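## Task

Take the cap off the marker whose cap is violet, while the second marker keeps its cap fully seated. Every marker and cap must finish resting on the desk. Release everything and move the hands away at the end. The robot must not topple or be left leaning, and anything that stays put only because the robot holds it does not count.

## Robot and tools

ROBOT. A wheeled cart with a head camera and two arms, left_arm and right_arm, each with a wrist camera and a two-jaw hand (one fixed jaw, one swinging jaw). The cart is 0.53 m wide and spans x = -0.35 to 0.07 m. Each arm turns about a vertical pan axis at x = -0.060, y = +0.155 (left) or -0.155 m (right); the shoulder sits 0.03 m out from that axis and 0.89 m high. Link lengths: upper arm 0.116, forearm 0.135, hand 0.162 m. The fixed-jaw tip reaches about 0.44 m from its pan axis at most, and cannot go below about 0.55 m above the floor.

FRAMES. Base frame: origin on the floor between the drive wheels, x ahead, y to the left, z up, metres. left_hand and right_hand in the results are fixed-jaw tip positions in this frame; a held object sits next to the tip on the swinging-jaw side. Hand axes: z along the fingers, y from swinging jaw toward fixed jaw. base_odometry is relative to the base pose at scene start, counts wheel rotation only (slip looks like travel), heading in radians, positive left, -3.142 to 3.142.

execute_actions. Argument actions: a list holding one action, or empty to just get state and images. An action may contain base, joints, or both; they start together. base holds exactly one command: translate_m (metres, relative drive straight from the current place, forward positive, -1.4 to 1.4) or rotate_rad (radians, relative turn in place, left/counter-clockwise positive, -3.2 to 3.2). No sideways motion. joints is a single dictionary for both arms and the head, keyed by joint name, each value an absolute angle in radians. Ranges: head_pan_rad -3.2 to 3.2 (0 ahead, positive left); head_tilt_rad -0.76 to 1.45 (0 level, positive down); per arm (left_arm_ / right_arm_ prefix): shoulder_pan_rad -1.919 to 1.919, shoulder_lift_rad -1.745 to 1.745, elbow_flex_rad -1.69 to 1.58, wrist_flex_rad -1.658 to 1.658, wrist_roll_rad -2.743 to 2.841, gripper_rad 0 to 1.919. Done tolerances are ±0.02 for pans, head and roll, ±0.1 lift, ±0.07 elbow, ±0.03 wrist flex and gripper. Joints you omit may still be driving toward earlier targets. Unknown keys or out-of-range numbers reject the whole call with no motion. cameras: list of head_camera, left_wrist_camera, right_wrist_camera or all; omitted/null means all, [] means none.

JOINT GEOMETRY. Pan 0 points the left arm left and the right arm right; positive pan turns clockwise from above; straight ahead is +1.571 for left, -1.571 for right. With lift, elbow and wrist flex at 0 the upper arm is near vertical (0.24 rad outward) and forearm and fingers are horizontal; positive values bend downward, and lift+elbow+wrist equals the fingers' downward angle (1.571 is pointing down, which requires the forearm no more than 0.08 rad above horizontal). Wrist roll -1.522: jaws close across the arm plane, fixed jaw on the left looking outward; 1.619: fixed jaw on the right; 0.049: jaws close within the plane, fixed jaw below (level fingers) or toward the pan axis (fingers down). Gripper opening vs angle: 0 gives 0.003 m, 0.3 gives 0.026, 0.6 gives 0.049, 1 gives 0.076, 1.919 gives 0.106. The hand body projects about 0.08 m on the fixed-jaw side's opposite vertical direction: above level fingers when the fixed jaw is left, below when right, so use the left setting over a desk. Squeeze by targeting below the touching angle, by up to 0.2 rad; more adds nothing and may trip the jaw. A holding jaw reads off_target; done means empty or nearly so.

STOWING. Stowed left: pan -1.75, lift 0.05, elbow 1.35, wrist_flex -1.55, roll -1.52; right the same with pan 1.75. Stow in two steps (wrist flex and roll first, then the other three) to avoid jamming a hand on the cart; leaving stow, do not move the wrist first. Turning in place with arms stowed needs 0.44 m free radius; next to a desk, turning or reversing can snag the cart's back and tip it.

RESULTS. base_status and joint_status per motion: done (reached; for base, wheels turned the commanded amount), off_target (stopped short and may still push: a load, an obstacle, or a tripped motor), time_out (holds where it stopped, target dropped). joint command not followed with a cause line means a safety check refused that arm's targets for self- or arm-to-arm proximity (gripper still obeyed; joints show not_followed and may be retried later). on_its_own lists motion not commanded this call. Also reported: joint_positions, hand positions, odometry, Motor temperatures per arm in joint order, and a pictures line naming image order. To stop a blocked joint pushing, command its current reading.

SAG AND OVERLOAD. Loaded joints settle short on the gravity side; add the last sag against gravity next time. Hand positions can be off by a few centimetres. A joint stuck over about 0.30 rad from target for about 2 s trips to 20 % torque (not reported); the robot keeps holding while you compose replies, so that time counts. Reset: once still, target 0.2 rad from the reading away from the original target (or 0.04 past the range end; for a jaw, the end). Payload about 0.4 kg at full reach, 0.7 kg within 0.28 m of the pan axis, about 1 kg with both hands close in.

HEAT. Long loads warm shoulder_lift motors. MOTOR HOT appears from 55 °C; at 70 °C an OVER-TEMPERATURE FAULT stops the arm and drops the hot motors until cool, with limit_stop_at_motor_heat in joint_status; resend targets afterwards.

wait: seconds 0 to 10, no new commands, returns state and images. zoom_image: camera plus region [x0, y0, x1, y1] in pixels of that camera's latest full image (origin top-left, at most 504 by 504). finished_scene: scene number 1 or 2, ends the scene irreversibly and reports success; the goal must already hold.

CAMERAS. All 644x476, pinhole with radial distortion; T_world_to_cam maps base frame to camera frame. Head camera sits near (-0.042, -0.003, 1.191); wrist cameras move with the arms and their pose error grows with arm pose.

AVOID. Arms or hands striking or pressing each other hard, pulling on things in front (tips the robot), dropping or knocking markers or caps off the desk, slamming, and hard pushes.

Each tool is called after "Emit:" as name([rows], argument=value, ...), one row to a line, values as JSON.

## Session

I'll start by checking the robot's state and camera views.

Emit:
execute_actions(actions=[])

Scene clock: 0.00 s.
Motor temperatures (°C, as the motors report them): left_arm=[30 29 28 30 31] | right_arm=[28 30 29 30 28]
base_odometry: x=+0.000 y=+0.000 heading=+0.000 (m, m, rad; odometry frame)
base_status: not commanded
joint_positions: head_pan_rad=-0.022 head_tilt_rad=-0.008 left_arm_shoulder_pan_rad=-1.728 left_arm_shoulder_lift_rad=+0.053 left_arm_elbow_flex_rad=+1.315 left_arm_wrist_flex_rad=-1.632 left_arm_wrist_roll_rad=-1.517 left_arm_gripper_rad=+1.920 right_arm_shoulder_pan_rad=+1.743 right_arm_shoulder_lift_rad=+0.024 right_arm_elbow_flex_rad=+1.359 right_arm_wrist_flex_rad=-1.469 right_arm_wrist_roll_rad=-1.530 right_arm_gripper_rad=+1.920
joint_status: not commanded
left_hand: x=-0.3073 y=+0.1079 z=+0.9155 quat_wxyz=(-0.060, -0.606, -0.049, +0.792) (m; base frame)
right_hand: x=-0.3090 y=-0.1195 z=+0.8879 quat_wxyz=(-0.061, +0.673, -0.061, -0.734) (m; base frame)
pictures: head_camera, left_wrist_camera, right_wrist_camera
Images, in order (width x height): head_camera 644x476, left_wrist_camera 644x476, right_wrist_camera 644x476.

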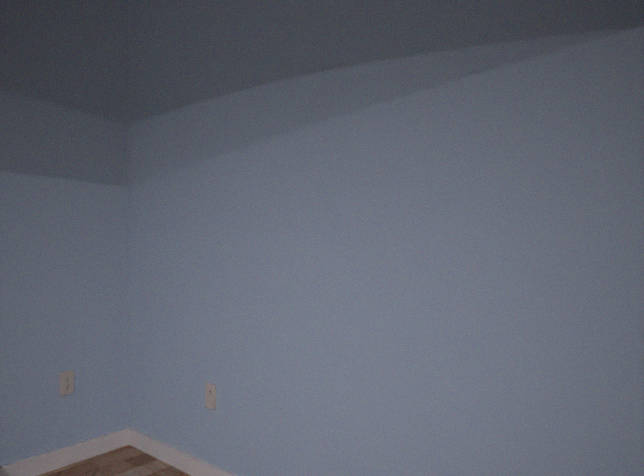

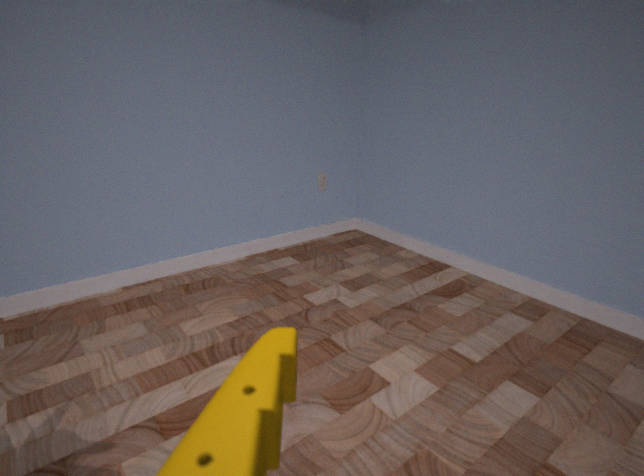

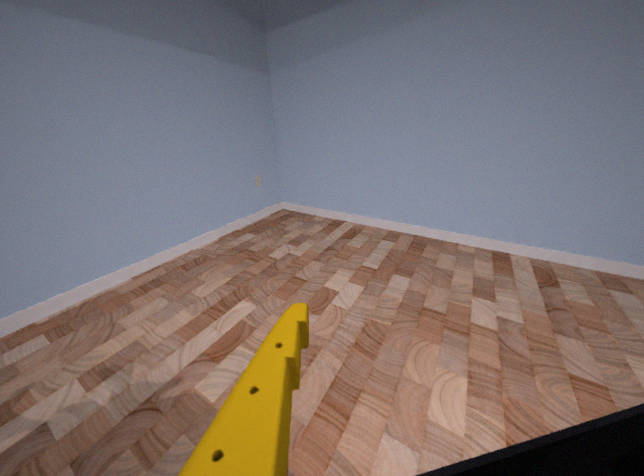

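The desk isn't in view yet, so I'll pan the head to look for it.

Emit:
execute_actions([
  {"joints": {"head_pan_rad": 1.2, "head_tilt_rad": 0.45}},
], cameras=["head_camera"])

Emit:
execute_actions([
  {"joints": {"head_pan_rad": 2.3, "head_tilt_rad": 0.45}},
], cameras=["head_camera"])

Emit:
execute_actions([
  {"joints": {"head_pan_rad": -1.2, "head_tilt_rad": 0.45}},
], cameras=["head_camera"])

Scene clock: 3.57 s.
Motor temperatures (°C, as the motors report them): left_arm=[30 29 28 30 31] | right_arm=[28 30 29 30 28]
base_odometry: x=+0.000 y=+0.000 heading=+0.000 (m, m, rad; odometry frame)
base_status: not commanded
joint_positions: head_pan_rad=+1.190 head_tilt_rad=+0.444 left_arm_shoulder_pan_rad=-1.728 left_arm_shoulder_lift_rad=+0.053 left_arm_elbow_flex_rad=+1.315 left_arm_wrist_flex_rad=-1.632 left_arm_wrist_roll_rad=-1.517 left_arm_gripper_rad=+1.920 right_arm_shoulder_pan_rad=+1.743 right_arm_shoulder_lift_rad=+0.024 right_arm_elbow_flex_rad=+1.359 right_arm_wrist_flex_rad=-1.469 right_arm_wrist_roll_rad=-1.530 right_arm_gripper_rad=+1.920
joint_status: all done
left_hand: x=-0.3073 y=+0.1079 z=+0.9155 quat_wxyz=(-0.060, -0.606, -0.049, +0.792) (m; base frame)
right_hand: x=-0.3090 y=-0.1195 z=+0.8879 quat_wxyz=(-0.061, +0.673, -0.061, -0.734) (m; base frame)
pictures: head_camera
camera_calibration (this result's frames):
head_camera: T_world_to_cam=[[0.909401, -0.415831, 0.00861123, 0.0309248], [-0.193433, -0.441175, -0.876326, 1.03974], [0.368203, 0.795266, -0.481641, 0.568704], [0, 0, 0, 1]] pos_world=[-0.0364015, 0.0192959, 1.1848]
Images, in order (width x height): head_camera 644x476.

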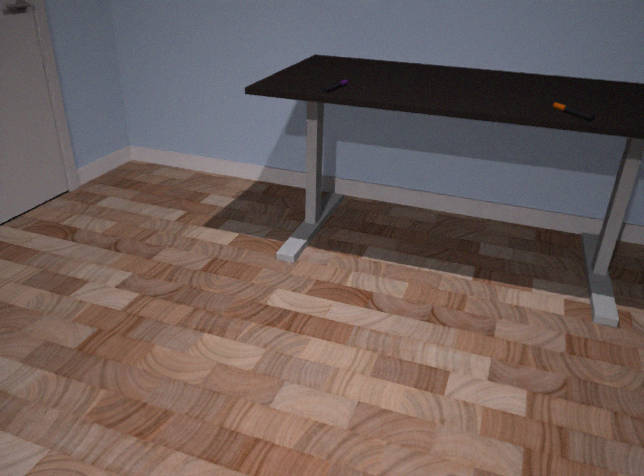

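Scene clock: 5.10 s.
Motor temperatures (°C, as the motors report them): left_arm=[30 29 28 30 31] | right_arm=[28 30 29 30 28]
base_odometry: x=+0.000 y=+0.000 heading=+0.000 (m, m, rad; odometry frame)
base_status: not commanded
joint_positions: head_pan_rad=+2.290 head_tilt_rad=+0.444 left_arm_shoulder_pan_rad=-1.728 left_arm_shoulder_lift_rad=+0.053 left_arm_elbow_flex_rad=+1.315 left_arm_wrist_flex_rad=-1.632 left_arm_wrist_roll_rad=-1.517 left_arm_gripper_rad=+1.920 right_arm_shoulder_pan_rad=+1.743 right_arm_shoulder_lift_rad=+0.024 right_arm_elbow_flex_rad=+1.359 right_arm_wrist_flex_rad=-1.469 right_arm_wrist_roll_rad=-1.530 right_arm_gripper_rad=+1.920
joint_status: all done
left_hand: x=-0.3073 y=+0.1079 z=+0.9155 quat_wxyz=(-0.060, -0.606, -0.049, +0.792) (m; base frame)
right_hand: x=-0.3090 y=-0.1195 z=+0.8879 quat_wxyz=(-0.061, +0.673, -0.061, -0.734) (m; base frame)
pictures: head_camera
camera_calibration (this result's frames):
head_camera: T_world_to_cam=[[0.783093, 0.621845, 0.00861182, 0.0249877], [0.305445, -0.372513, -0.876321, 1.06318], [-0.541727, 0.688871, -0.481652, 0.525949], [0, 0, 0, 1]] pos_world=[-0.0593894, 0.0181984, 1.1848]
Images, in order (width x height): head_camera 644x476.

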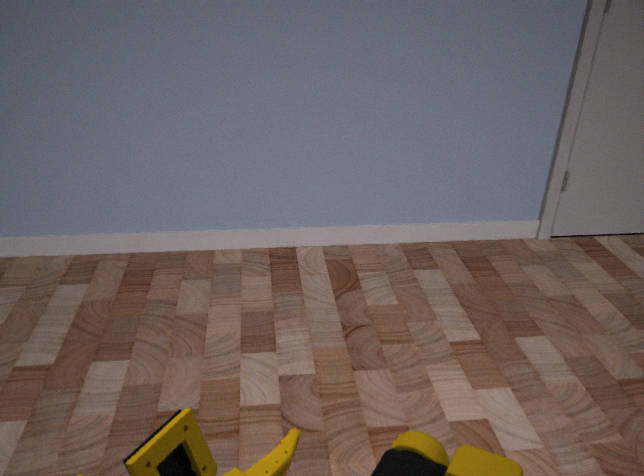

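Scene clock: 8.23 s.
Motor temperatures (°C, as the motors report them): left_arm=[30 29 28 30 31] | right_arm=[28 30 29 30 28]
base_odometry: x=+0.000 y=+0.000 heading=+0.000 (m, m, rad; odometry frame)
base_status: not commanded
joint_positions: head_pan_rad=-1.190 head_tilt_rad=+0.444 left_arm_shoulder_pan_rad=-1.728 left_arm_shoulder_lift_rad=+0.053 left_arm_elbow_flex_rad=+1.315 left_arm_wrist_flex_rad=-1.632 left_arm_wrist_roll_rad=-1.517 left_arm_gripper_rad=+1.920 right_arm_shoulder_pan_rad=+1.743 right_arm_shoulder_lift_rad=+0.024 right_arm_elbow_flex_rad=+1.359 right_arm_wrist_flex_rad=-1.469 right_arm_wrist_roll_rad=-1.530 right_arm_gripper_rad=+1.920
joint_status: all done
left_hand: x=-0.3073 y=+0.1079 z=+0.9155 quat_wxyz=(-0.060, -0.606, -0.049, +0.792) (m; base frame)
right_hand: x=-0.3090 y=-0.1195 z=+0.8879 quat_wxyz=(-0.061, +0.673, -0.061, -0.734) (m; base frame)
pictures: head_camera
camera_calibration (this result's frames):
head_camera: T_world_to_cam=[[-0.945125, -0.326595, 0.00861183, -0.0562386], [-0.16445, 0.45279, -0.87632, 1.04109], [0.282302, -0.829649, -0.481652, 0.564679], [0, 0, 0, 1]] pos_world=[-0.041355, -0.0212794, 1.1848]
Images, in order (width x height): head_camera 644x476.

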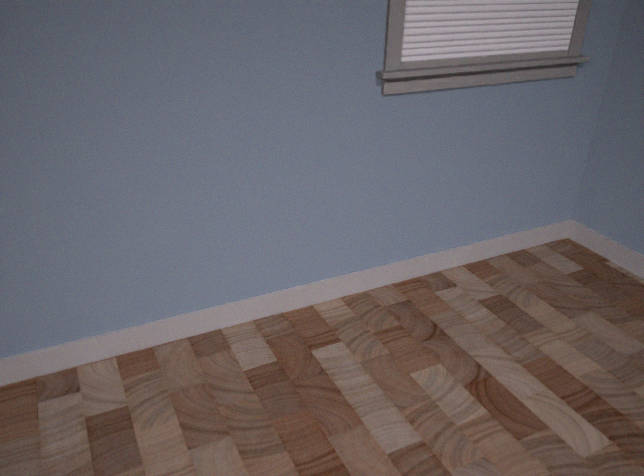

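Emit:
execute_actions([
  {"joints": {"head_pan_rad": 0.95, "head_tilt_rad": 0.3}},
], cameras=["head_camera"])

Scene clock: 12.63 s.
Motor temperatures (°C, as the motors report them): left_arm=[30 29 28 30 31] | right_arm=[28 30 29 30 28]
base_odometry: x=+0.000 y=+0.000 heading=+0.000 (m, m, rad; odometry frame)
base_status: not commanded
joint_positions: head_pan_rad=+0.940 head_tilt_rad=+0.313 left_arm_shoulder_pan_rad=-1.728 left_arm_shoulder_lift_rad=+0.053 left_arm_elbow_flex_rad=+1.315 left_arm_wrist_flex_rad=-1.632 left_arm_wrist_roll_rad=-1.517 left_arm_gripper_rad=+1.920 right_arm_shoulder_pan_rad=+1.743 right_arm_shoulder_lift_rad=+0.024 right_arm_elbow_flex_rad=+1.359 right_arm_wrist_flex_rad=-1.469 right_arm_wrist_roll_rad=-1.530 right_arm_gripper_rad=+1.920
joint_status: all done
left_hand: x=-0.3073 y=+0.1079 z=+0.9155 quat_wxyz=(-0.060, -0.606, -0.049, +0.792) (m; base frame)
right_hand: x=-0.3090 y=-0.1195 z=+0.8879 quat_wxyz=(-0.061, +0.673, -0.061, -0.734) (m; base frame)
pictures: head_camera
camera_calibration (this result's frames):
head_camera: T_world_to_cam=[[0.777831, -0.62847, 0.0022818, 0.0320262], [-0.226874, -0.284175, -0.931543, 1.10172], [0.586095, 0.724065, -0.363623, 0.443107], [0, 0, 0, 1]] pos_world=[-0.0346613, 0.0123711, 1.18735]
Images, in order (width x height): head_camera 644x476.

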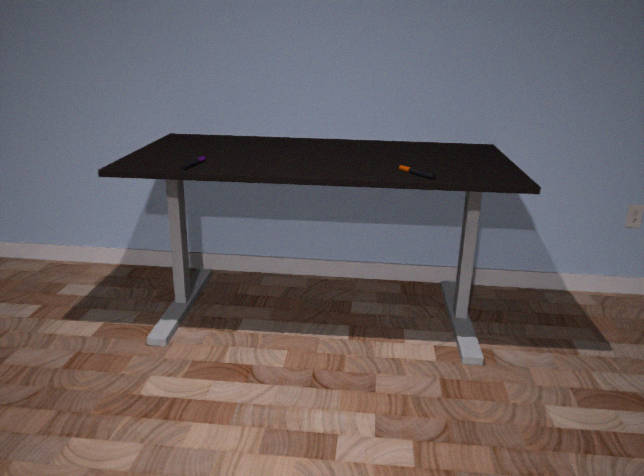

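Emit:
zoom_image(camera="head_camera", region=[90, 120, 330, 200])

Emit:
zoom_image(camera="head_camera", region=[330, 120, 570, 200])

Region (90, 120, 330, 200) of head_camera's 644x476 image, scaled by 2.100.

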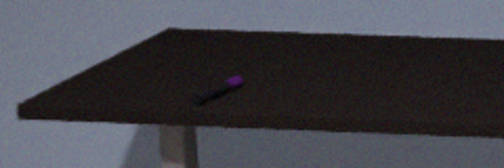

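Region (330, 120, 570, 200) of head_camera's 644x476 image, scaled by 2.100.

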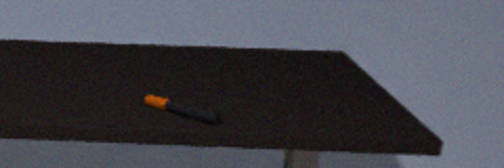

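The desk is about 1.7 m away, front-left, with the violet marker near its left end. I'll drive to a point in front of that marker, leaving room to turn.

Emit:
execute_actions([
  {"base": {"rotate_rad": 1.274}, "joints": {"head_pan_rad": -0.2, "head_tilt_rad": 0.4}},
], cameras=["head_camera"])

Emit:
execute_actions([
  {"base": {"translate_m": 1.13}, "joints": {"head_pan_rad": -0.45, "head_tilt_rad": 0.55}},
], cameras=["head_camera"])

Scene clock: 117.23 s.
Motor temperatures (°C, as the motors report them): left_arm=[30 29 28 30 31] | right_arm=[28 30 29 30 28]
base_odometry: x=-0.001 y=+0.000 heading=+1.272 (m, m, rad; odometry frame)
base_status: done
joint_positions: head_pan_rad=-0.190 head_tilt_rad=+0.393 left_arm_shoulder_pan_rad=-1.728 left_arm_shoulder_lift_rad=+0.053 left_arm_elbow_flex_rad=+1.315 left_arm_wrist_flex_rad=-1.632 left_arm_wrist_roll_rad=-1.517 left_arm_gripper_rad=+1.920 right_arm_shoulder_pan_rad=+1.743 right_arm_shoulder_lift_rad=+0.024 right_arm_elbow_flex_rad=+1.359 right_arm_wrist_flex_rad=-1.469 right_arm_wrist_roll_rad=-1.530 right_arm_gripper_rad=+1.920
joint_status: all done
left_hand: x=-0.3073 y=+0.1079 z=+0.9155 quat_wxyz=(-0.060, -0.606, -0.049, +0.792) (m; base frame)
right_hand: x=-0.3090 y=-0.1195 z=+0.8879 quat_wxyz=(-0.061, +0.673, -0.061, -0.734) (m; base frame)
pictures: head_camera
camera_calibration (this result's frames):
head_camera: T_world_to_cam=[[-0.236224, -0.971679, 0.00619032, -0.0201331], [-0.4261, 0.0978593, -0.899368, 1.05532], [0.873291, -0.21509, -0.437149, 0.541233], [0, 0, 0, 1]] pos_world=[-0.0277358, -0.00642233, 1.18585]
Images, in order (width x height): head_camera 644x476.

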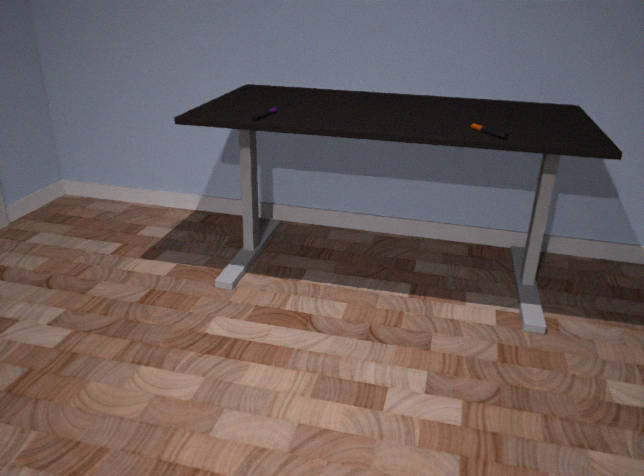

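Scene clock: 123.80 s.
Motor temperatures (°C, as the motors report them): left_arm=[30 29 28 30 31] | right_arm=[28 30 29 30 28]
base_odometry: x=+0.330 y=+1.080 heading=+1.271 (m, m, rad; odometry frame)
base_status: done
joint_positions: head_pan_rad=-0.440 head_tilt_rad=+0.544 left_arm_shoulder_pan_rad=-1.728 left_arm_shoulder_lift_rad=+0.053 left_arm_elbow_flex_rad=+1.315 left_arm_wrist_flex_rad=-1.632 left_arm_wrist_roll_rad=-1.517 left_arm_gripper_rad=+1.920 right_arm_shoulder_pan_rad=+1.743 right_arm_shoulder_lift_rad=+0.024 right_arm_elbow_flex_rad=+1.359 right_arm_wrist_flex_rad=-1.469 right_arm_wrist_roll_rad=-1.530 right_arm_gripper_rad=+1.920
joint_status: all done
left_hand: x=-0.3073 y=+0.1079 z=+0.9155 quat_wxyz=(-0.060, -0.606, -0.049, +0.792) (m; base frame)
right_hand: x=-0.3090 y=-0.1195 z=+0.8879 quat_wxyz=(-0.061, +0.673, -0.061, -0.734) (m; base frame)
pictures: head_camera
camera_calibration (this result's frames):
head_camera: T_world_to_cam=[[-0.467958, -0.883649, 0.0133929, -0.0393148], [-0.506343, 0.255664, -0.823561, 0.964299], [0.724315, -0.392173, -0.56707, 0.68377], [0, 0, 0, 1]] pos_world=[-0.0253958, -0.013121, 1.18243]
Images, in order (width x height): head_camera 644x476.

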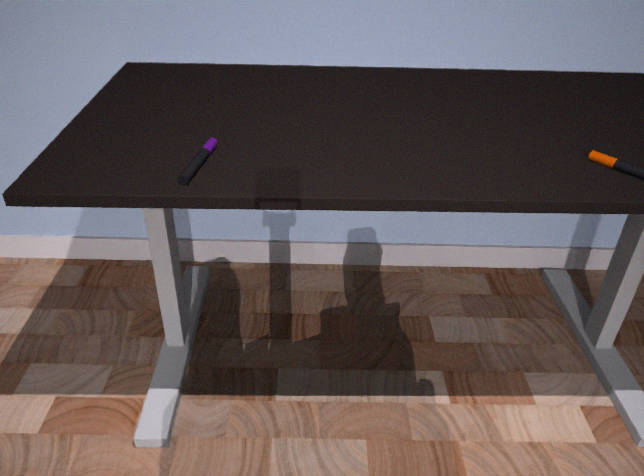

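Emit:
zoom_image(camera="head_camera", region=[0, 50, 320, 250])

Emit:
zoom_image(camera="head_camera", region=[324, 50, 644, 250])

Region (0, 50, 320, 250) of head_camera's 644x476 image, scaled by 1.575; it fills the top 315 rows of this view, and the rest is white.

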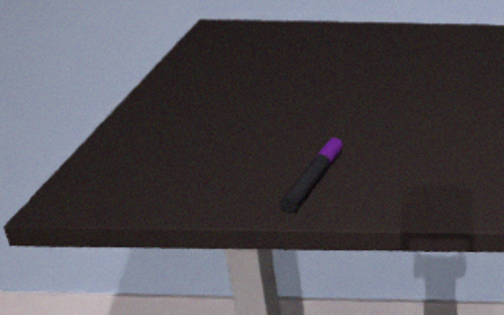

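Region (324, 50, 644, 250) of head_camera's 644x476 image, scaled by 1.575; it fills the top 315 rows of this view, and the rest is white.

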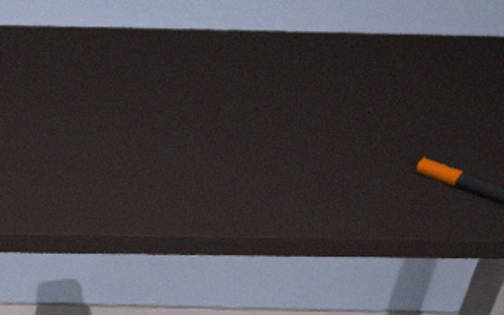

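The front edge is roughly 0.76 m ahead along the desk's normal. I'll turn to face it squarely and unstow the arms (pan, lift and elbow first) while still clear.

Emit:
execute_actions([
  {"base": {"rotate_rad": -0.493}, "joints": {"left_arm_shoulder_pan_rad": 1.4, "left_arm_shoulder_lift_rad": 0.05, "left_arm_elbow_flex_rad": 0.8, "right_arm_shoulder_pan_rad": -1.2, "right_arm_shoulder_lift_rad": 0.05, "right_arm_elbow_flex_rad": 0.8, "head_pan_rad": 0.1, "head_tilt_rad": 0.7}},
], cameras=["head_camera"])

Scene clock: 190.53 s.
Motor temperatures (°C, as the motors report them): left_arm=[30 29 28 30 31] | right_arm=[28 30 29 30 28]
base_odometry: x=+0.329 y=+1.080 heading=+0.780 (m, m, rad; odometry frame)
base_status: done
joint_positions: head_pan_rad=+0.090 head_tilt_rad=+0.694 left_arm_shoulder_pan_rad=+1.392 left_arm_shoulder_lift_rad=+0.056 left_arm_elbow_flex_rad=+0.831 left_arm_wrist_flex_rad=-1.632 left_arm_wrist_roll_rad=-1.517 left_arm_gripper_rad=+1.920 right_arm_shoulder_pan_rad=-1.193 right_arm_shoulder_lift_rad=+0.056 right_arm_elbow_flex_rad=+0.829 right_arm_wrist_flex_rad=-1.469 right_arm_wrist_roll_rad=-1.530 right_arm_gripper_rad=+1.920
joint_status: all done
left_hand: x=+0.2063 y=+0.2111 z=+1.0124 quat_wxyz=(+0.913, -0.037, +0.399, +0.080) (m; base frame)
right_hand: x=+0.2107 y=-0.2541 z=+0.9919 quat_wxyz=(+0.865, +0.091, +0.465, -0.162) (m; base frame)
pictures: head_camera
camera_calibration (this result's frames):
head_camera: T_world_to_cam=[[0.0455657, -0.998756, 0.0202714, -0.0230963], [-0.682552, -0.0459439, -0.729392, 0.847629], [0.729415, 0.019399, -0.683796, 0.818361], [0, 0, 0, 1]] pos_world=[-0.0173223, 0.0000004692, 1.17831]
Images, in order (width x height): head_camera 644x476.

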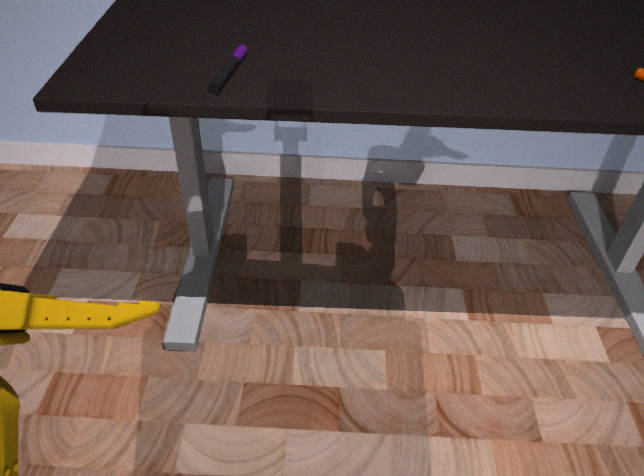

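Emit:
execute_actions([
  {"base": {"translate_m": 0.5}, "joints": {"left_arm_shoulder_pan_rad": 1.4, "left_arm_shoulder_lift_rad": 0.25, "left_arm_elbow_flex_rad": -0.25, "left_arm_wrist_flex_rad": 1.5, "left_arm_wrist_roll_rad": 1.3, "left_arm_gripper_rad": 0.7, "right_arm_shoulder_pan_rad": -1.0, "right_arm_shoulder_lift_rad": 0.25, "right_arm_elbow_flex_rad": -0.25, "right_arm_wrist_flex_rad": 1.5, "right_arm_wrist_roll_rad": 2.8, "right_arm_gripper_rad": 0.7, "head_pan_rad": 0.2, "head_tilt_rad": 0.95}},
])

Scene clock: 199.00 s.
Motor temperatures (°C, as the motors report them): left_arm=[30 29 28 30 31] | right_arm=[28 30 29 30 28]
base_odometry: x=+0.686 y=+1.431 heading=+0.779 (m, m, rad; odometry frame)
base_status: done
joint_positions: head_pan_rad=+0.190 head_tilt_rad=+0.945 left_arm_shoulder_pan_rad=+1.392 left_arm_shoulder_lift_rad=+0.270 left_arm_elbow_flex_rad=-0.219 left_arm_wrist_flex_rad=+1.489 left_arm_wrist_roll_rad=+1.290 left_arm_gripper_rad=+0.707 right_arm_shoulder_pan_rad=-1.007 right_arm_shoulder_lift_rad=+0.268 right_arm_elbow_flex_rad=-0.221 right_arm_wrist_flex_rad=+1.493 right_arm_wrist_roll_rad=+2.791 right_arm_gripper_rad=+0.708
joint_status: all done
left_hand: x=+0.1626 y=+0.1875 z=+0.8327 quat_wxyz=(+0.004, -0.997, +0.075, -0.014) (m; base frame)
right_hand: x=+0.1366 y=-0.2828 z=+0.8338 quat_wxyz=(-0.012, -0.954, -0.299, -0.010) (m; base frame)
pictures: head_camera, left_wrist_camera, right_wrist_camera
camera_calibration (this result's frames):
head_camera: T_world_to_cam=[[0.151349, -0.988005, 0.0306561, -0.0300772], [-0.831234, -0.143994, -0.53695, 0.61914], [0.534923, 0.0557843, -0.843057, 0.99253], [0, 0, 0, 1]] pos_world=[-0.0117245, 0.00406859, 1.17013]
left_wrist_camera: T_world_to_cam=[[0.109609, 0.993757, 0.0208206, -0.221122], [0.820634, -0.102293, 0.562224, -0.560766], [0.560844, -0.0445387, -0.826723, 0.676087], [0, 0, 0, 1]] pos_world=[0.105242, 0.192491, 0.878817]
right_wrist_camera: T_world_to_cam=[[-0.548152, 0.836203, -0.0171536, 0.322522], [0.680184, 0.457624, 0.572652, -0.422501], [0.486703, 0.302232, -0.819619, 0.767966], [0, 0, 0, 1]] pos_world=[0.090398, -0.308452, 0.876918]
Images, in order (width x height): head_camera 644x476, left_wrist_camera 644x476, right_wrist_camera 644x476.

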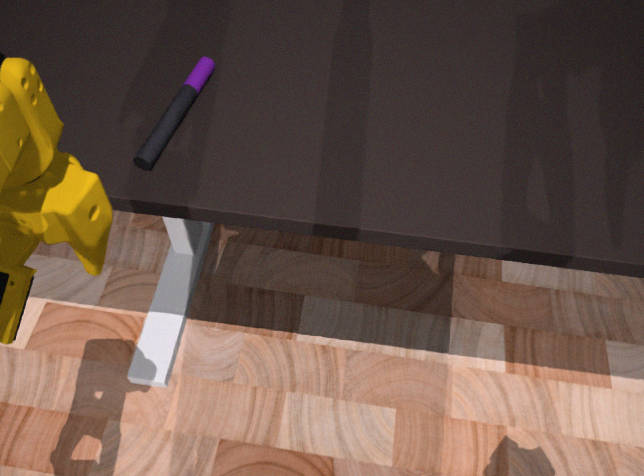

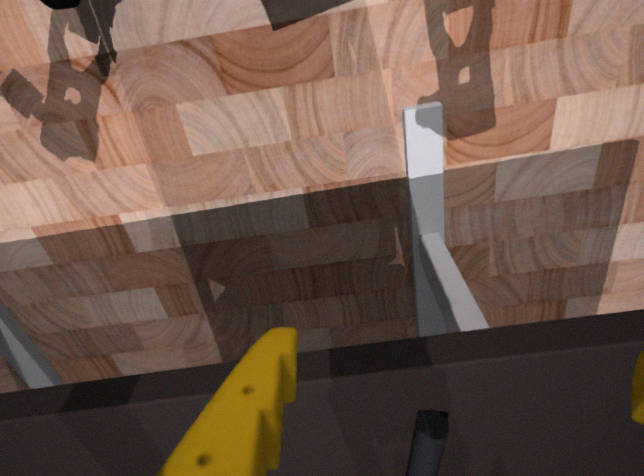

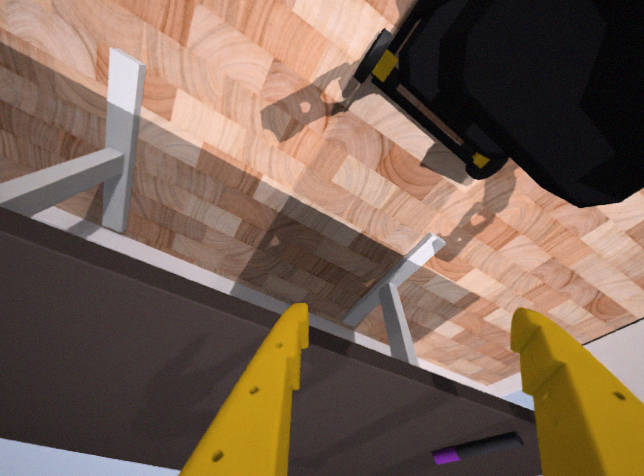

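Emit:
zoom_image(camera="head_camera", region=[100, 40, 340, 260])

Emit:
zoom_image(camera="head_camera", region=[404, 180, 644, 320])

Region (100, 40, 340, 260) of head_camera's 644x476 image, scaled by 2.100; it fills the top 462 rows of this view, and the rest is white.

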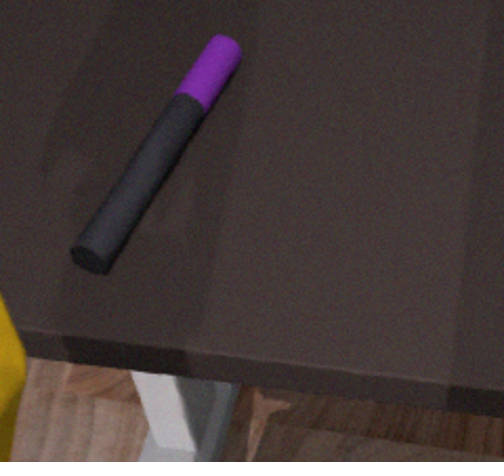

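Region (404, 180, 644, 320) of head_camera's 644x476 image, scaled by 2.100; it fills the top 294 rows of this view, and the rest is white.

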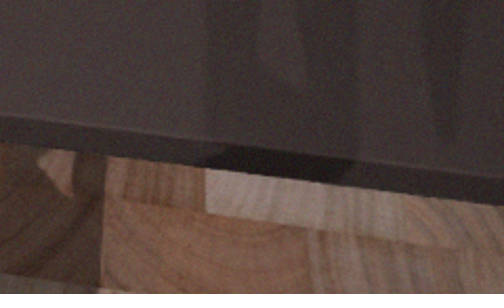

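The desk's edge is about 0.30 m ahead and the desk is about 0.70 m high. I'll close in by 0.2 m and line the left hand up over the marker's body.

Emit:
execute_actions([
  {"base": {"translate_m": 0.2}, "joints": {"left_arm_shoulder_pan_rad": 1.25, "left_arm_shoulder_lift_rad": 0.35, "left_arm_elbow_flex_rad": -0.3, "left_arm_wrist_flex_rad": 1.5, "left_arm_wrist_roll_rad": 1.2, "head_pan_rad": 0.35, "head_tilt_rad": 1.05}},
])

Scene clock: 246.97 s.
Motor temperatures (°C, as the motors report them): left_arm=[30 29 29 30 31] | right_arm=[28 30 29 30 28]
base_odometry: x=+0.828 y=+1.571 heading=+0.779 (m, m, rad; odometry frame)
base_status: done
joint_positions: head_pan_rad=+0.340 head_tilt_rad=+1.045 left_arm_shoulder_pan_rad=+1.258 left_arm_shoulder_lift_rad=+0.364 left_arm_elbow_flex_rad=-0.268 left_arm_wrist_flex_rad=+1.491 left_arm_wrist_roll_rad=+1.209 left_arm_gripper_rad=+0.707 right_arm_shoulder_pan_rad=-1.006 right_arm_shoulder_lift_rad=+0.268 right_arm_elbow_flex_rad=-0.221 right_arm_wrist_flex_rad=+1.493 right_arm_wrist_roll_rad=+2.791 right_arm_gripper_rad=+0.708
joint_status: all done
left_hand: x=+0.1572 y=+0.2173 z=+0.8210 quat_wxyz=(-0.003, -0.999, +0.049, +0.008) (m; base frame)
right_hand: x=+0.1364 y=-0.2831 z=+0.8338 quat_wxyz=(-0.012, -0.954, -0.299, -0.010) (m; base frame)
pictures: head_camera, left_wrist_camera, right_wrist_camera
camera_calibration (this result's frames):
head_camera: T_world_to_cam=[[0.300377, -0.953204, 0.0343006, -0.0272678], [-0.846988, -0.283097, -0.449964, 0.518279], [0.438618, 0.106107, -0.892388, 1.04478], [0, 0, 0, 1]] pos_world=[-0.0110937, 0.0098734, 1.16649]
left_wrist_camera: T_world_to_cam=[[0.058279, 0.99828, 0.00643123, -0.231039], [0.849026, -0.0529523, 0.525692, -0.531868], [0.525128, -0.0251765, -0.850651, 0.691837], [0, 0, 0, 1]] pos_world=[0.101731, 0.219896, 0.869597]
right_wrist_camera: T_world_to_cam=[[-0.546868, 0.837043, -0.0171536, 0.322729], [0.680885, 0.45658, 0.572652, -0.422621], [0.487166, 0.301486, -0.819619, 0.767878], [0, 0, 0, 1]] pos_world=[0.0901624, -0.308682, 0.876918]
Images, in order (width x height): head_camera 644x476, left_wrist_camera 644x476, right_wrist_camera 644x476.

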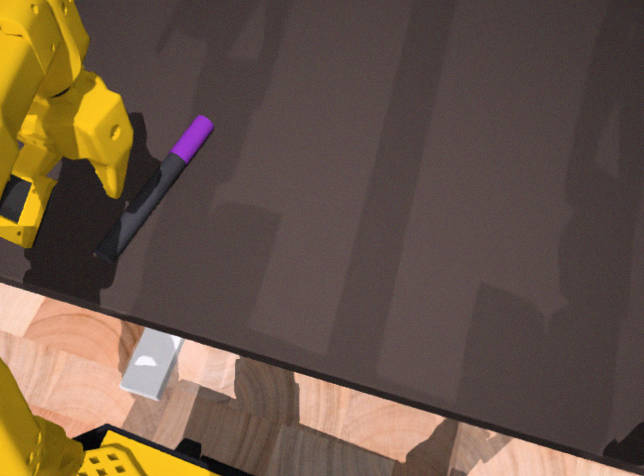

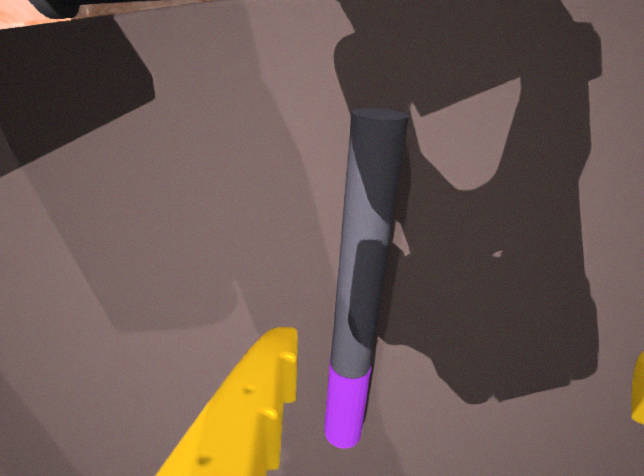

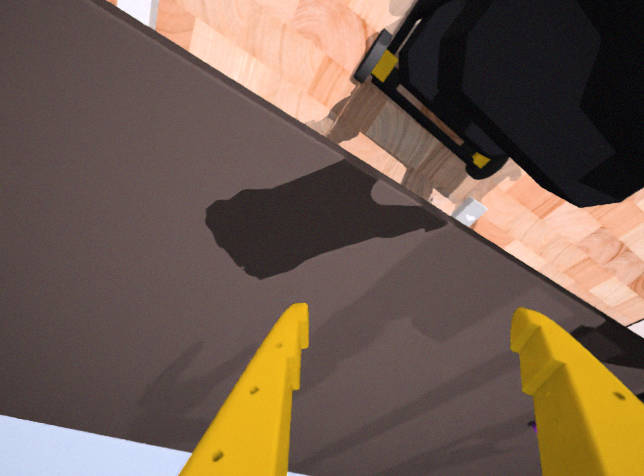

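Emit:
execute_actions([
  {"joints": {"left_arm_shoulder_pan_rad": 1.28, "left_arm_shoulder_lift_rad": 0.463, "left_arm_elbow_flex_rad": -0.071, "left_arm_wrist_flex_rad": 1.12, "left_arm_wrist_roll_rad": 1.157}},
], cameras=["head_camera", "left_wrist_camera"])

Scene clock: 300.77 s.
Motor temperatures (°C, as the motors report them): left_arm=[30 29 29 30 31] | right_arm=[28 30 30 30 28]
base_odometry: x=+0.828 y=+1.571 heading=+0.779 (m, m, rad; odometry frame)
base_status: not commanded
joint_positions: head_pan_rad=+0.340 head_tilt_rad=+1.045 left_arm_shoulder_pan_rad=+1.272 left_arm_shoulder_lift_rad=+0.479 left_arm_elbow_flex_rad=-0.070 left_arm_wrist_flex_rad=+1.129 left_arm_wrist_roll_rad=+1.166 left_arm_gripper_rad=+0.707 right_arm_shoulder_pan_rad=-1.006 right_arm_shoulder_lift_rad=+0.268 right_arm_elbow_flex_rad=-0.221 right_arm_wrist_flex_rad=+1.493 right_arm_wrist_roll_rad=+2.791 right_arm_gripper_rad=+0.708
joint_status: all done
left_hand: x=+0.1667 y=+0.2171 z=+0.7715 quat_wxyz=(+0.006, -0.997, +0.077, -0.015) (m; base frame)
right_hand: x=+0.1364 y=-0.2831 z=+0.8338 quat_wxyz=(-0.012, -0.954, -0.299, -0.010) (m; base frame)
pictures: head_camera, left_wrist_camera
camera_calibration (this result's frames):
head_camera: T_world_to_cam=[[0.300377, -0.953204, 0.0343006, -0.0272678], [-0.846988, -0.283097, -0.449964, 0.51828], [0.438618, 0.106107, -0.892388, 1.04478], [0, 0, 0, 1]] pos_world=[-0.0110937, 0.00987341, 1.16649]
left_wrist_camera: T_world_to_cam=[[0.114073, 0.993145, 0.0255078, -0.25399], [0.818997, -0.108542, 0.563439, -0.526017], [0.562345, -0.0433826, -0.825764, 0.623328], [0, 0, 0, 1]] pos_world=[0.109254, 0.222196, 0.817579]
Images, in order (width x height): head_camera 644x476, left_wrist_camera 644x476.

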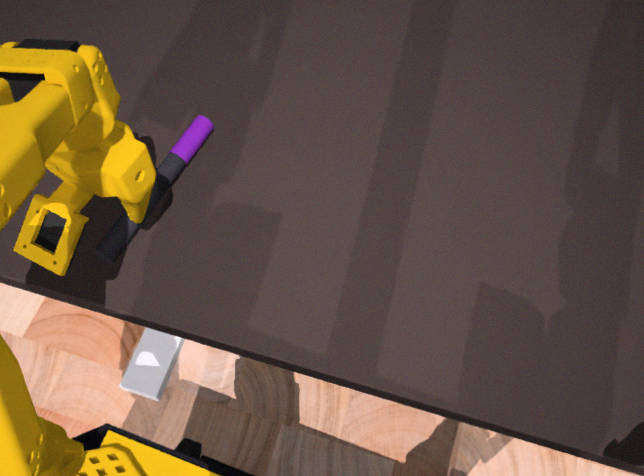

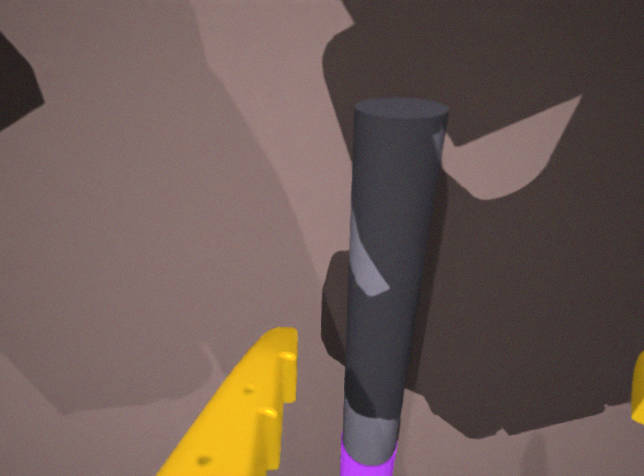

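Emit:
execute_actions([
  {"joints": {"left_arm_shoulder_pan_rad": 1.247, "left_arm_shoulder_lift_rad": 0.61, "left_arm_elbow_flex_rad": -0.05, "left_arm_wrist_flex_rad": 0.965, "left_arm_wrist_roll_rad": 1.197}},
], cameras=["head_camera", "left_wrist_camera"])

Scene clock: 315.93 s.
Motor temperatures (°C, as the motors report them): left_arm=[30 29 29 30 31] | right_arm=[28 30 30 30 28]
base_odometry: x=+0.828 y=+1.571 heading=+0.779 (m, m, rad; odometry frame)
base_status: not commanded
joint_positions: head_pan_rad=+0.340 head_tilt_rad=+1.045 left_arm_shoulder_pan_rad=+1.255 left_arm_shoulder_lift_rad=+0.625 left_arm_elbow_flex_rad=-0.050 left_arm_wrist_flex_rad=+0.974 left_arm_wrist_roll_rad=+1.188 left_arm_gripper_rad=+0.707 right_arm_shoulder_pan_rad=-1.006 right_arm_shoulder_lift_rad=+0.268 right_arm_elbow_flex_rad=-0.221 right_arm_wrist_flex_rad=+1.493 right_arm_wrist_roll_rad=+2.791 right_arm_gripper_rad=+0.708
joint_status: all done
left_hand: x=+0.1661 y=+0.2210 z=+0.7394 quat_wxyz=(+0.004, -0.998, +0.058, -0.010) (m; base frame)
right_hand: x=+0.1364 y=-0.2831 z=+0.8338 quat_wxyz=(-0.012, -0.954, -0.299, -0.010) (m; base frame)
pictures: head_camera, left_wrist_camera
camera_calibration (this result's frames):
head_camera: T_world_to_cam=[[0.300377, -0.953204, 0.0343006, -0.0272678], [-0.846988, -0.283097, -0.449964, 0.518279], [0.438618, 0.106107, -0.892388, 1.04478], [0, 0, 0, 1]] pos_world=[-0.0110937, 0.0098734, 1.16649]
left_wrist_camera: T_world_to_cam=[[0.0761509, 0.99688, 0.0207621, -0.247986], [0.82814, -0.0748305, 0.555504, -0.510072], [0.555324, -0.0251081, -0.831255, 0.598479], [0, 0, 0, 1]] pos_world=[0.108946, 0.22407, 0.785984]
Images, in order (width x height): head_camera 644x476, left_wrist_camera 644x476.

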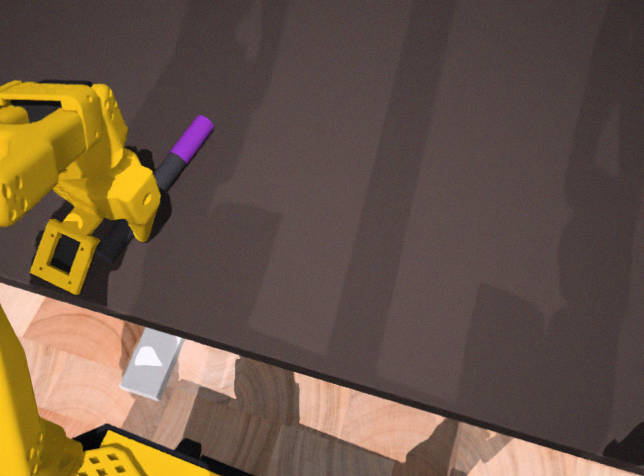

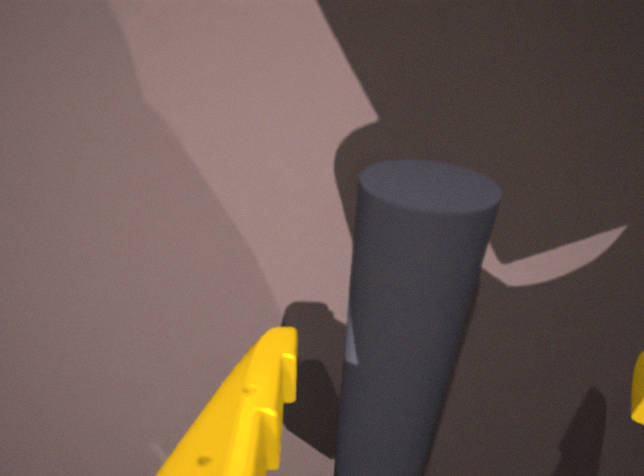

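Emit:
zoom_image(camera="left_wrist_camera", region=[220, 130, 560, 476])

Region (220, 130, 560, 476) of left_wrist_camera's 644x476 image, scaled by 1.457; it fills the left 495 columns of this view, and the rest is white.

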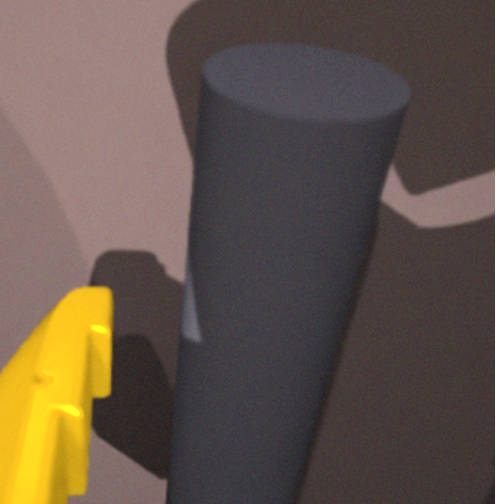

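Emit:
execute_actions([
  {"joints": {"left_arm_shoulder_pan_rad": 1.229, "left_arm_shoulder_lift_rad": 0.648, "left_arm_wrist_flex_rad": 0.927}},
], cameras=["head_camera", "left_wrist_camera"])

Scene clock: 331.07 s.
Motor temperatures (°C, as the motors report them): left_arm=[30 29 29 30 31] | right_arm=[28 30 30 30 28]
base_odometry: x=+0.828 y=+1.571 heading=+0.779 (m, m, rad; odometry frame)
base_status: not commanded
joint_positions: head_pan_rad=+0.340 head_tilt_rad=+1.045 left_arm_shoulder_pan_rad=+1.238 left_arm_shoulder_lift_rad=+0.663 left_arm_elbow_flex_rad=-0.050 left_arm_wrist_flex_rad=+0.936 left_arm_wrist_roll_rad=+1.188 left_arm_gripper_rad=+0.707 right_arm_shoulder_pan_rad=-1.006 right_arm_shoulder_lift_rad=+0.268 right_arm_elbow_flex_rad=-0.221 right_arm_wrist_flex_rad=+1.493 right_arm_wrist_roll_rad=+2.791 right_arm_gripper_rad=+0.708
joint_status: all done
left_hand: x=+0.1650 y=+0.2248 z=+0.7315 quat_wxyz=(+0.004, -0.999, +0.050, -0.010) (m; base frame)
right_hand: x=+0.1364 y=-0.2831 z=+0.8338 quat_wxyz=(-0.012, -0.954, -0.299, -0.010) (m; base frame)
pictures: head_camera, left_wrist_camera
camera_calibration (this result's frames):
head_camera: T_world_to_cam=[[0.300377, -0.953204, 0.0343006, -0.0272678], [-0.846988, -0.283097, -0.449964, 0.518279], [0.438618, 0.106107, -0.892388, 1.04478], [0, 0, 0, 1]] pos_world=[-0.0110937, 0.00987341, 1.16649]
left_wrist_camera: T_world_to_cam=[[0.0593197, 0.998023, 0.0207621, -0.249039], [0.829285, -0.0608466, 0.555504, -0.50787], [0.555669, -0.0157346, -0.831255, 0.590481], [0, 0, 0, 1]] pos_world=[0.107829, 0.226936, 0.778135]
Images, in order (width x height): head_camera 644x476, left_wrist_camera 644x476.

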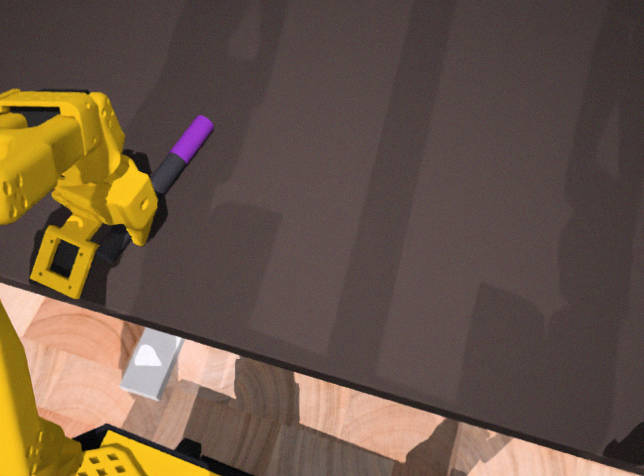

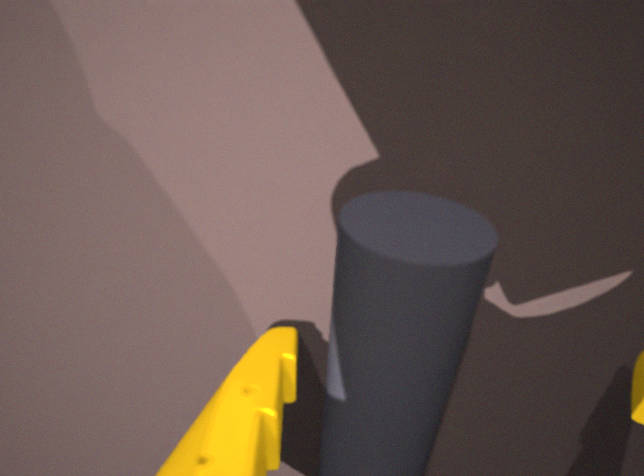

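The fixed jaw is beside the marker's body, about 3 cm from its tail end, with the tip just above the desk. Closing the jaw now.

Emit:
execute_actions([
  {"joints": {"left_arm_gripper_rad": 0.1}},
], cameras=["head_camera", "left_wrist_camera"])

Scene clock: 340.30 s.
Motor temperatures (°C, as the motors report them): left_arm=[30 29 29 30 31] | right_arm=[28 30 30 30 28]
base_odometry: x=+0.828 y=+1.571 heading=+0.779 (m, m, rad; odometry frame)
base_status: not commanded
joint_positions: head_pan_rad=+0.340 head_tilt_rad=+1.045 left_arm_shoulder_pan_rad=+1.231 left_arm_shoulder_lift_rad=+0.659 left_arm_elbow_flex_rad=-0.050 left_arm_wrist_flex_rad=+0.933 left_arm_wrist_roll_rad=+1.188 left_arm_gripper_rad=+0.210 right_arm_shoulder_pan_rad=-1.006 right_arm_shoulder_lift_rad=+0.268 right_arm_elbow_flex_rad=-0.221 right_arm_wrist_flex_rad=+1.493 right_arm_wrist_roll_rad=+2.791 right_arm_gripper_rad=+0.708
joint_status: left_arm_gripper_rad off_target (ended at +0.210, target +0.100)
left_hand: x=+0.1657 y=+0.2270 z=+0.7325 quat_wxyz=(+0.006, -0.999, +0.046, -0.014) (m; base frame)
right_hand: x=+0.1364 y=-0.2831 z=+0.8338 quat_wxyz=(-0.012, -0.954, -0.299, -0.010) (m; base frame)
pictures: head_camera, left_wrist_camera
camera_calibration (this result's frames):
head_camera: T_world_to_cam=[[0.300377, -0.953204, 0.0343006, -0.0272678], [-0.846988, -0.283097, -0.449964, 0.518279], [0.438618, 0.106107, -0.892388, 1.04478], [0, 0, 0, 1]] pos_world=[-0.0110937, 0.00987341, 1.16649]
left_wrist_camera: T_world_to_cam=[[0.0515026, 0.998392, 0.0236906, -0.252163], [0.82569, -0.0559137, 0.561347, -0.51359], [0.561769, -0.00934971, -0.827241, 0.585558], [0, 0, 0, 1]] pos_world=[0.108104, 0.228515, 0.778674]
Images, in order (width x height): head_camera 644x476, left_wrist_camera 644x476.

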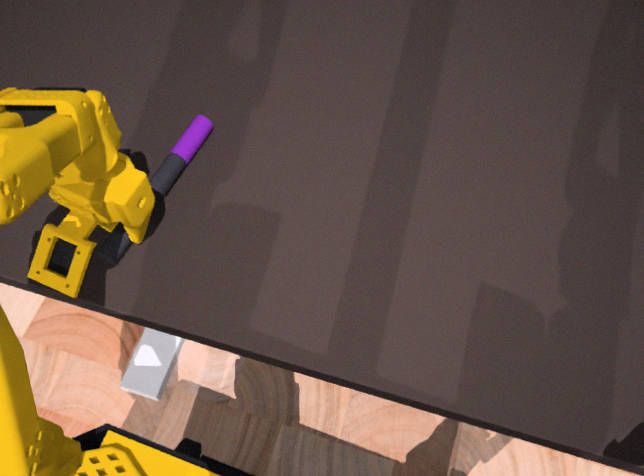

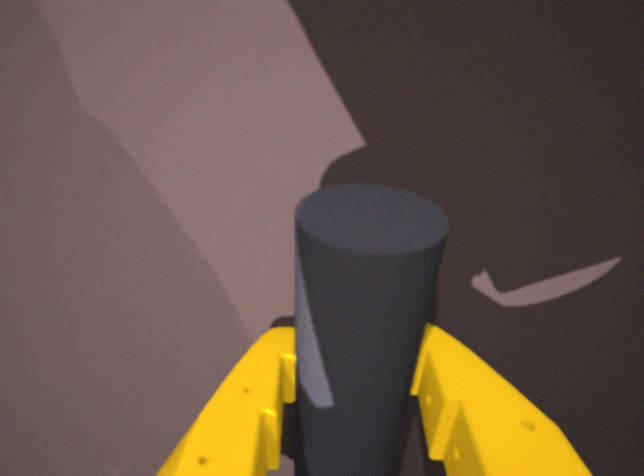

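The marker is gripped. I'll firm up the grip and lift it about 2 cm to check the hold.

Emit:
execute_actions([
  {"joints": {"left_arm_gripper_rad": 0.05, "left_arm_shoulder_lift_rad": 0.52, "left_arm_wrist_flex_rad": 1.03}},
], cameras=["head_camera", "left_wrist_camera"])

Scene clock: 367.57 s.
Motor temperatures (°C, as the motors report them): left_arm=[30 29 29 30 31] | right_arm=[28 30 30 30 28]
base_odometry: x=+0.828 y=+1.571 heading=+0.779 (m, m, rad; odometry frame)
base_status: not commanded
joint_positions: head_pan_rad=+0.340 head_tilt_rad=+1.045 left_arm_shoulder_pan_rad=+1.231 left_arm_shoulder_lift_rad=+0.577 left_arm_elbow_flex_rad=-0.050 left_arm_wrist_flex_rad=+1.022 left_arm_wrist_roll_rad=+1.188 left_arm_gripper_rad=+0.207 right_arm_shoulder_pan_rad=-1.006 right_arm_shoulder_lift_rad=+0.268 right_arm_elbow_flex_rad=-0.221 right_arm_wrist_flex_rad=+1.493 right_arm_wrist_roll_rad=+2.791 right_arm_gripper_rad=+0.708
joint_status: left_arm_gripper_rad off_target (ended at +0.207, target +0.050); the others done
left_hand: x=+0.1639 y=+0.2264 z=+0.7491 quat_wxyz=(+0.004, -0.999, +0.046, -0.010) (m; base frame)
right_hand: x=+0.1364 y=-0.2831 z=+0.8338 quat_wxyz=(-0.012, -0.954, -0.299, -0.010) (m; base frame)
pictures: head_camera, left_wrist_camera
camera_calibration (this result's frames):
head_camera: T_world_to_cam=[[0.300377, -0.953204, 0.0343006, -0.0272678], [-0.846988, -0.283097, -0.449964, 0.518279], [0.438618, 0.106107, -0.892388, 1.04478], [0, 0, 0, 1]] pos_world=[-0.0110937, 0.0098734, 1.16649]
left_wrist_camera: T_world_to_cam=[[0.0516633, 0.998449, 0.0207621, -0.249704], [0.829727, -0.0544844, 0.555504, -0.518137], [0.555773, -0.0114722, -0.831255, 0.604738], [0, 0, 0, 1]] pos_world=[0.106715, 0.228024, 0.795703]
Images, in order (width x height): head_camera 644x476, left_wrist_camera 644x476.

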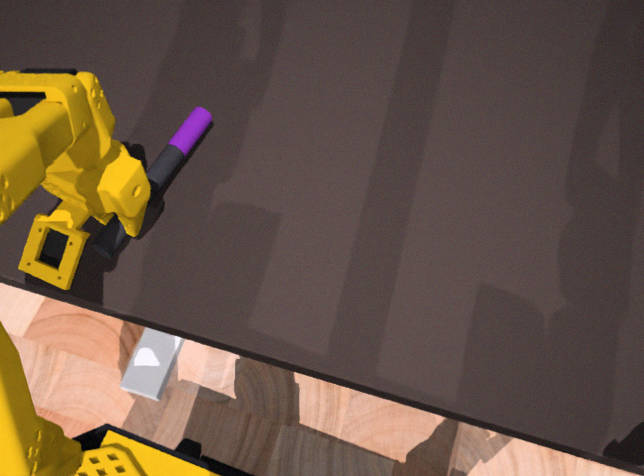

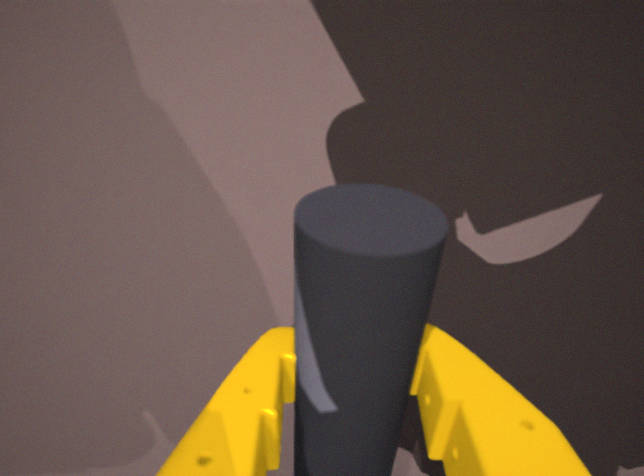

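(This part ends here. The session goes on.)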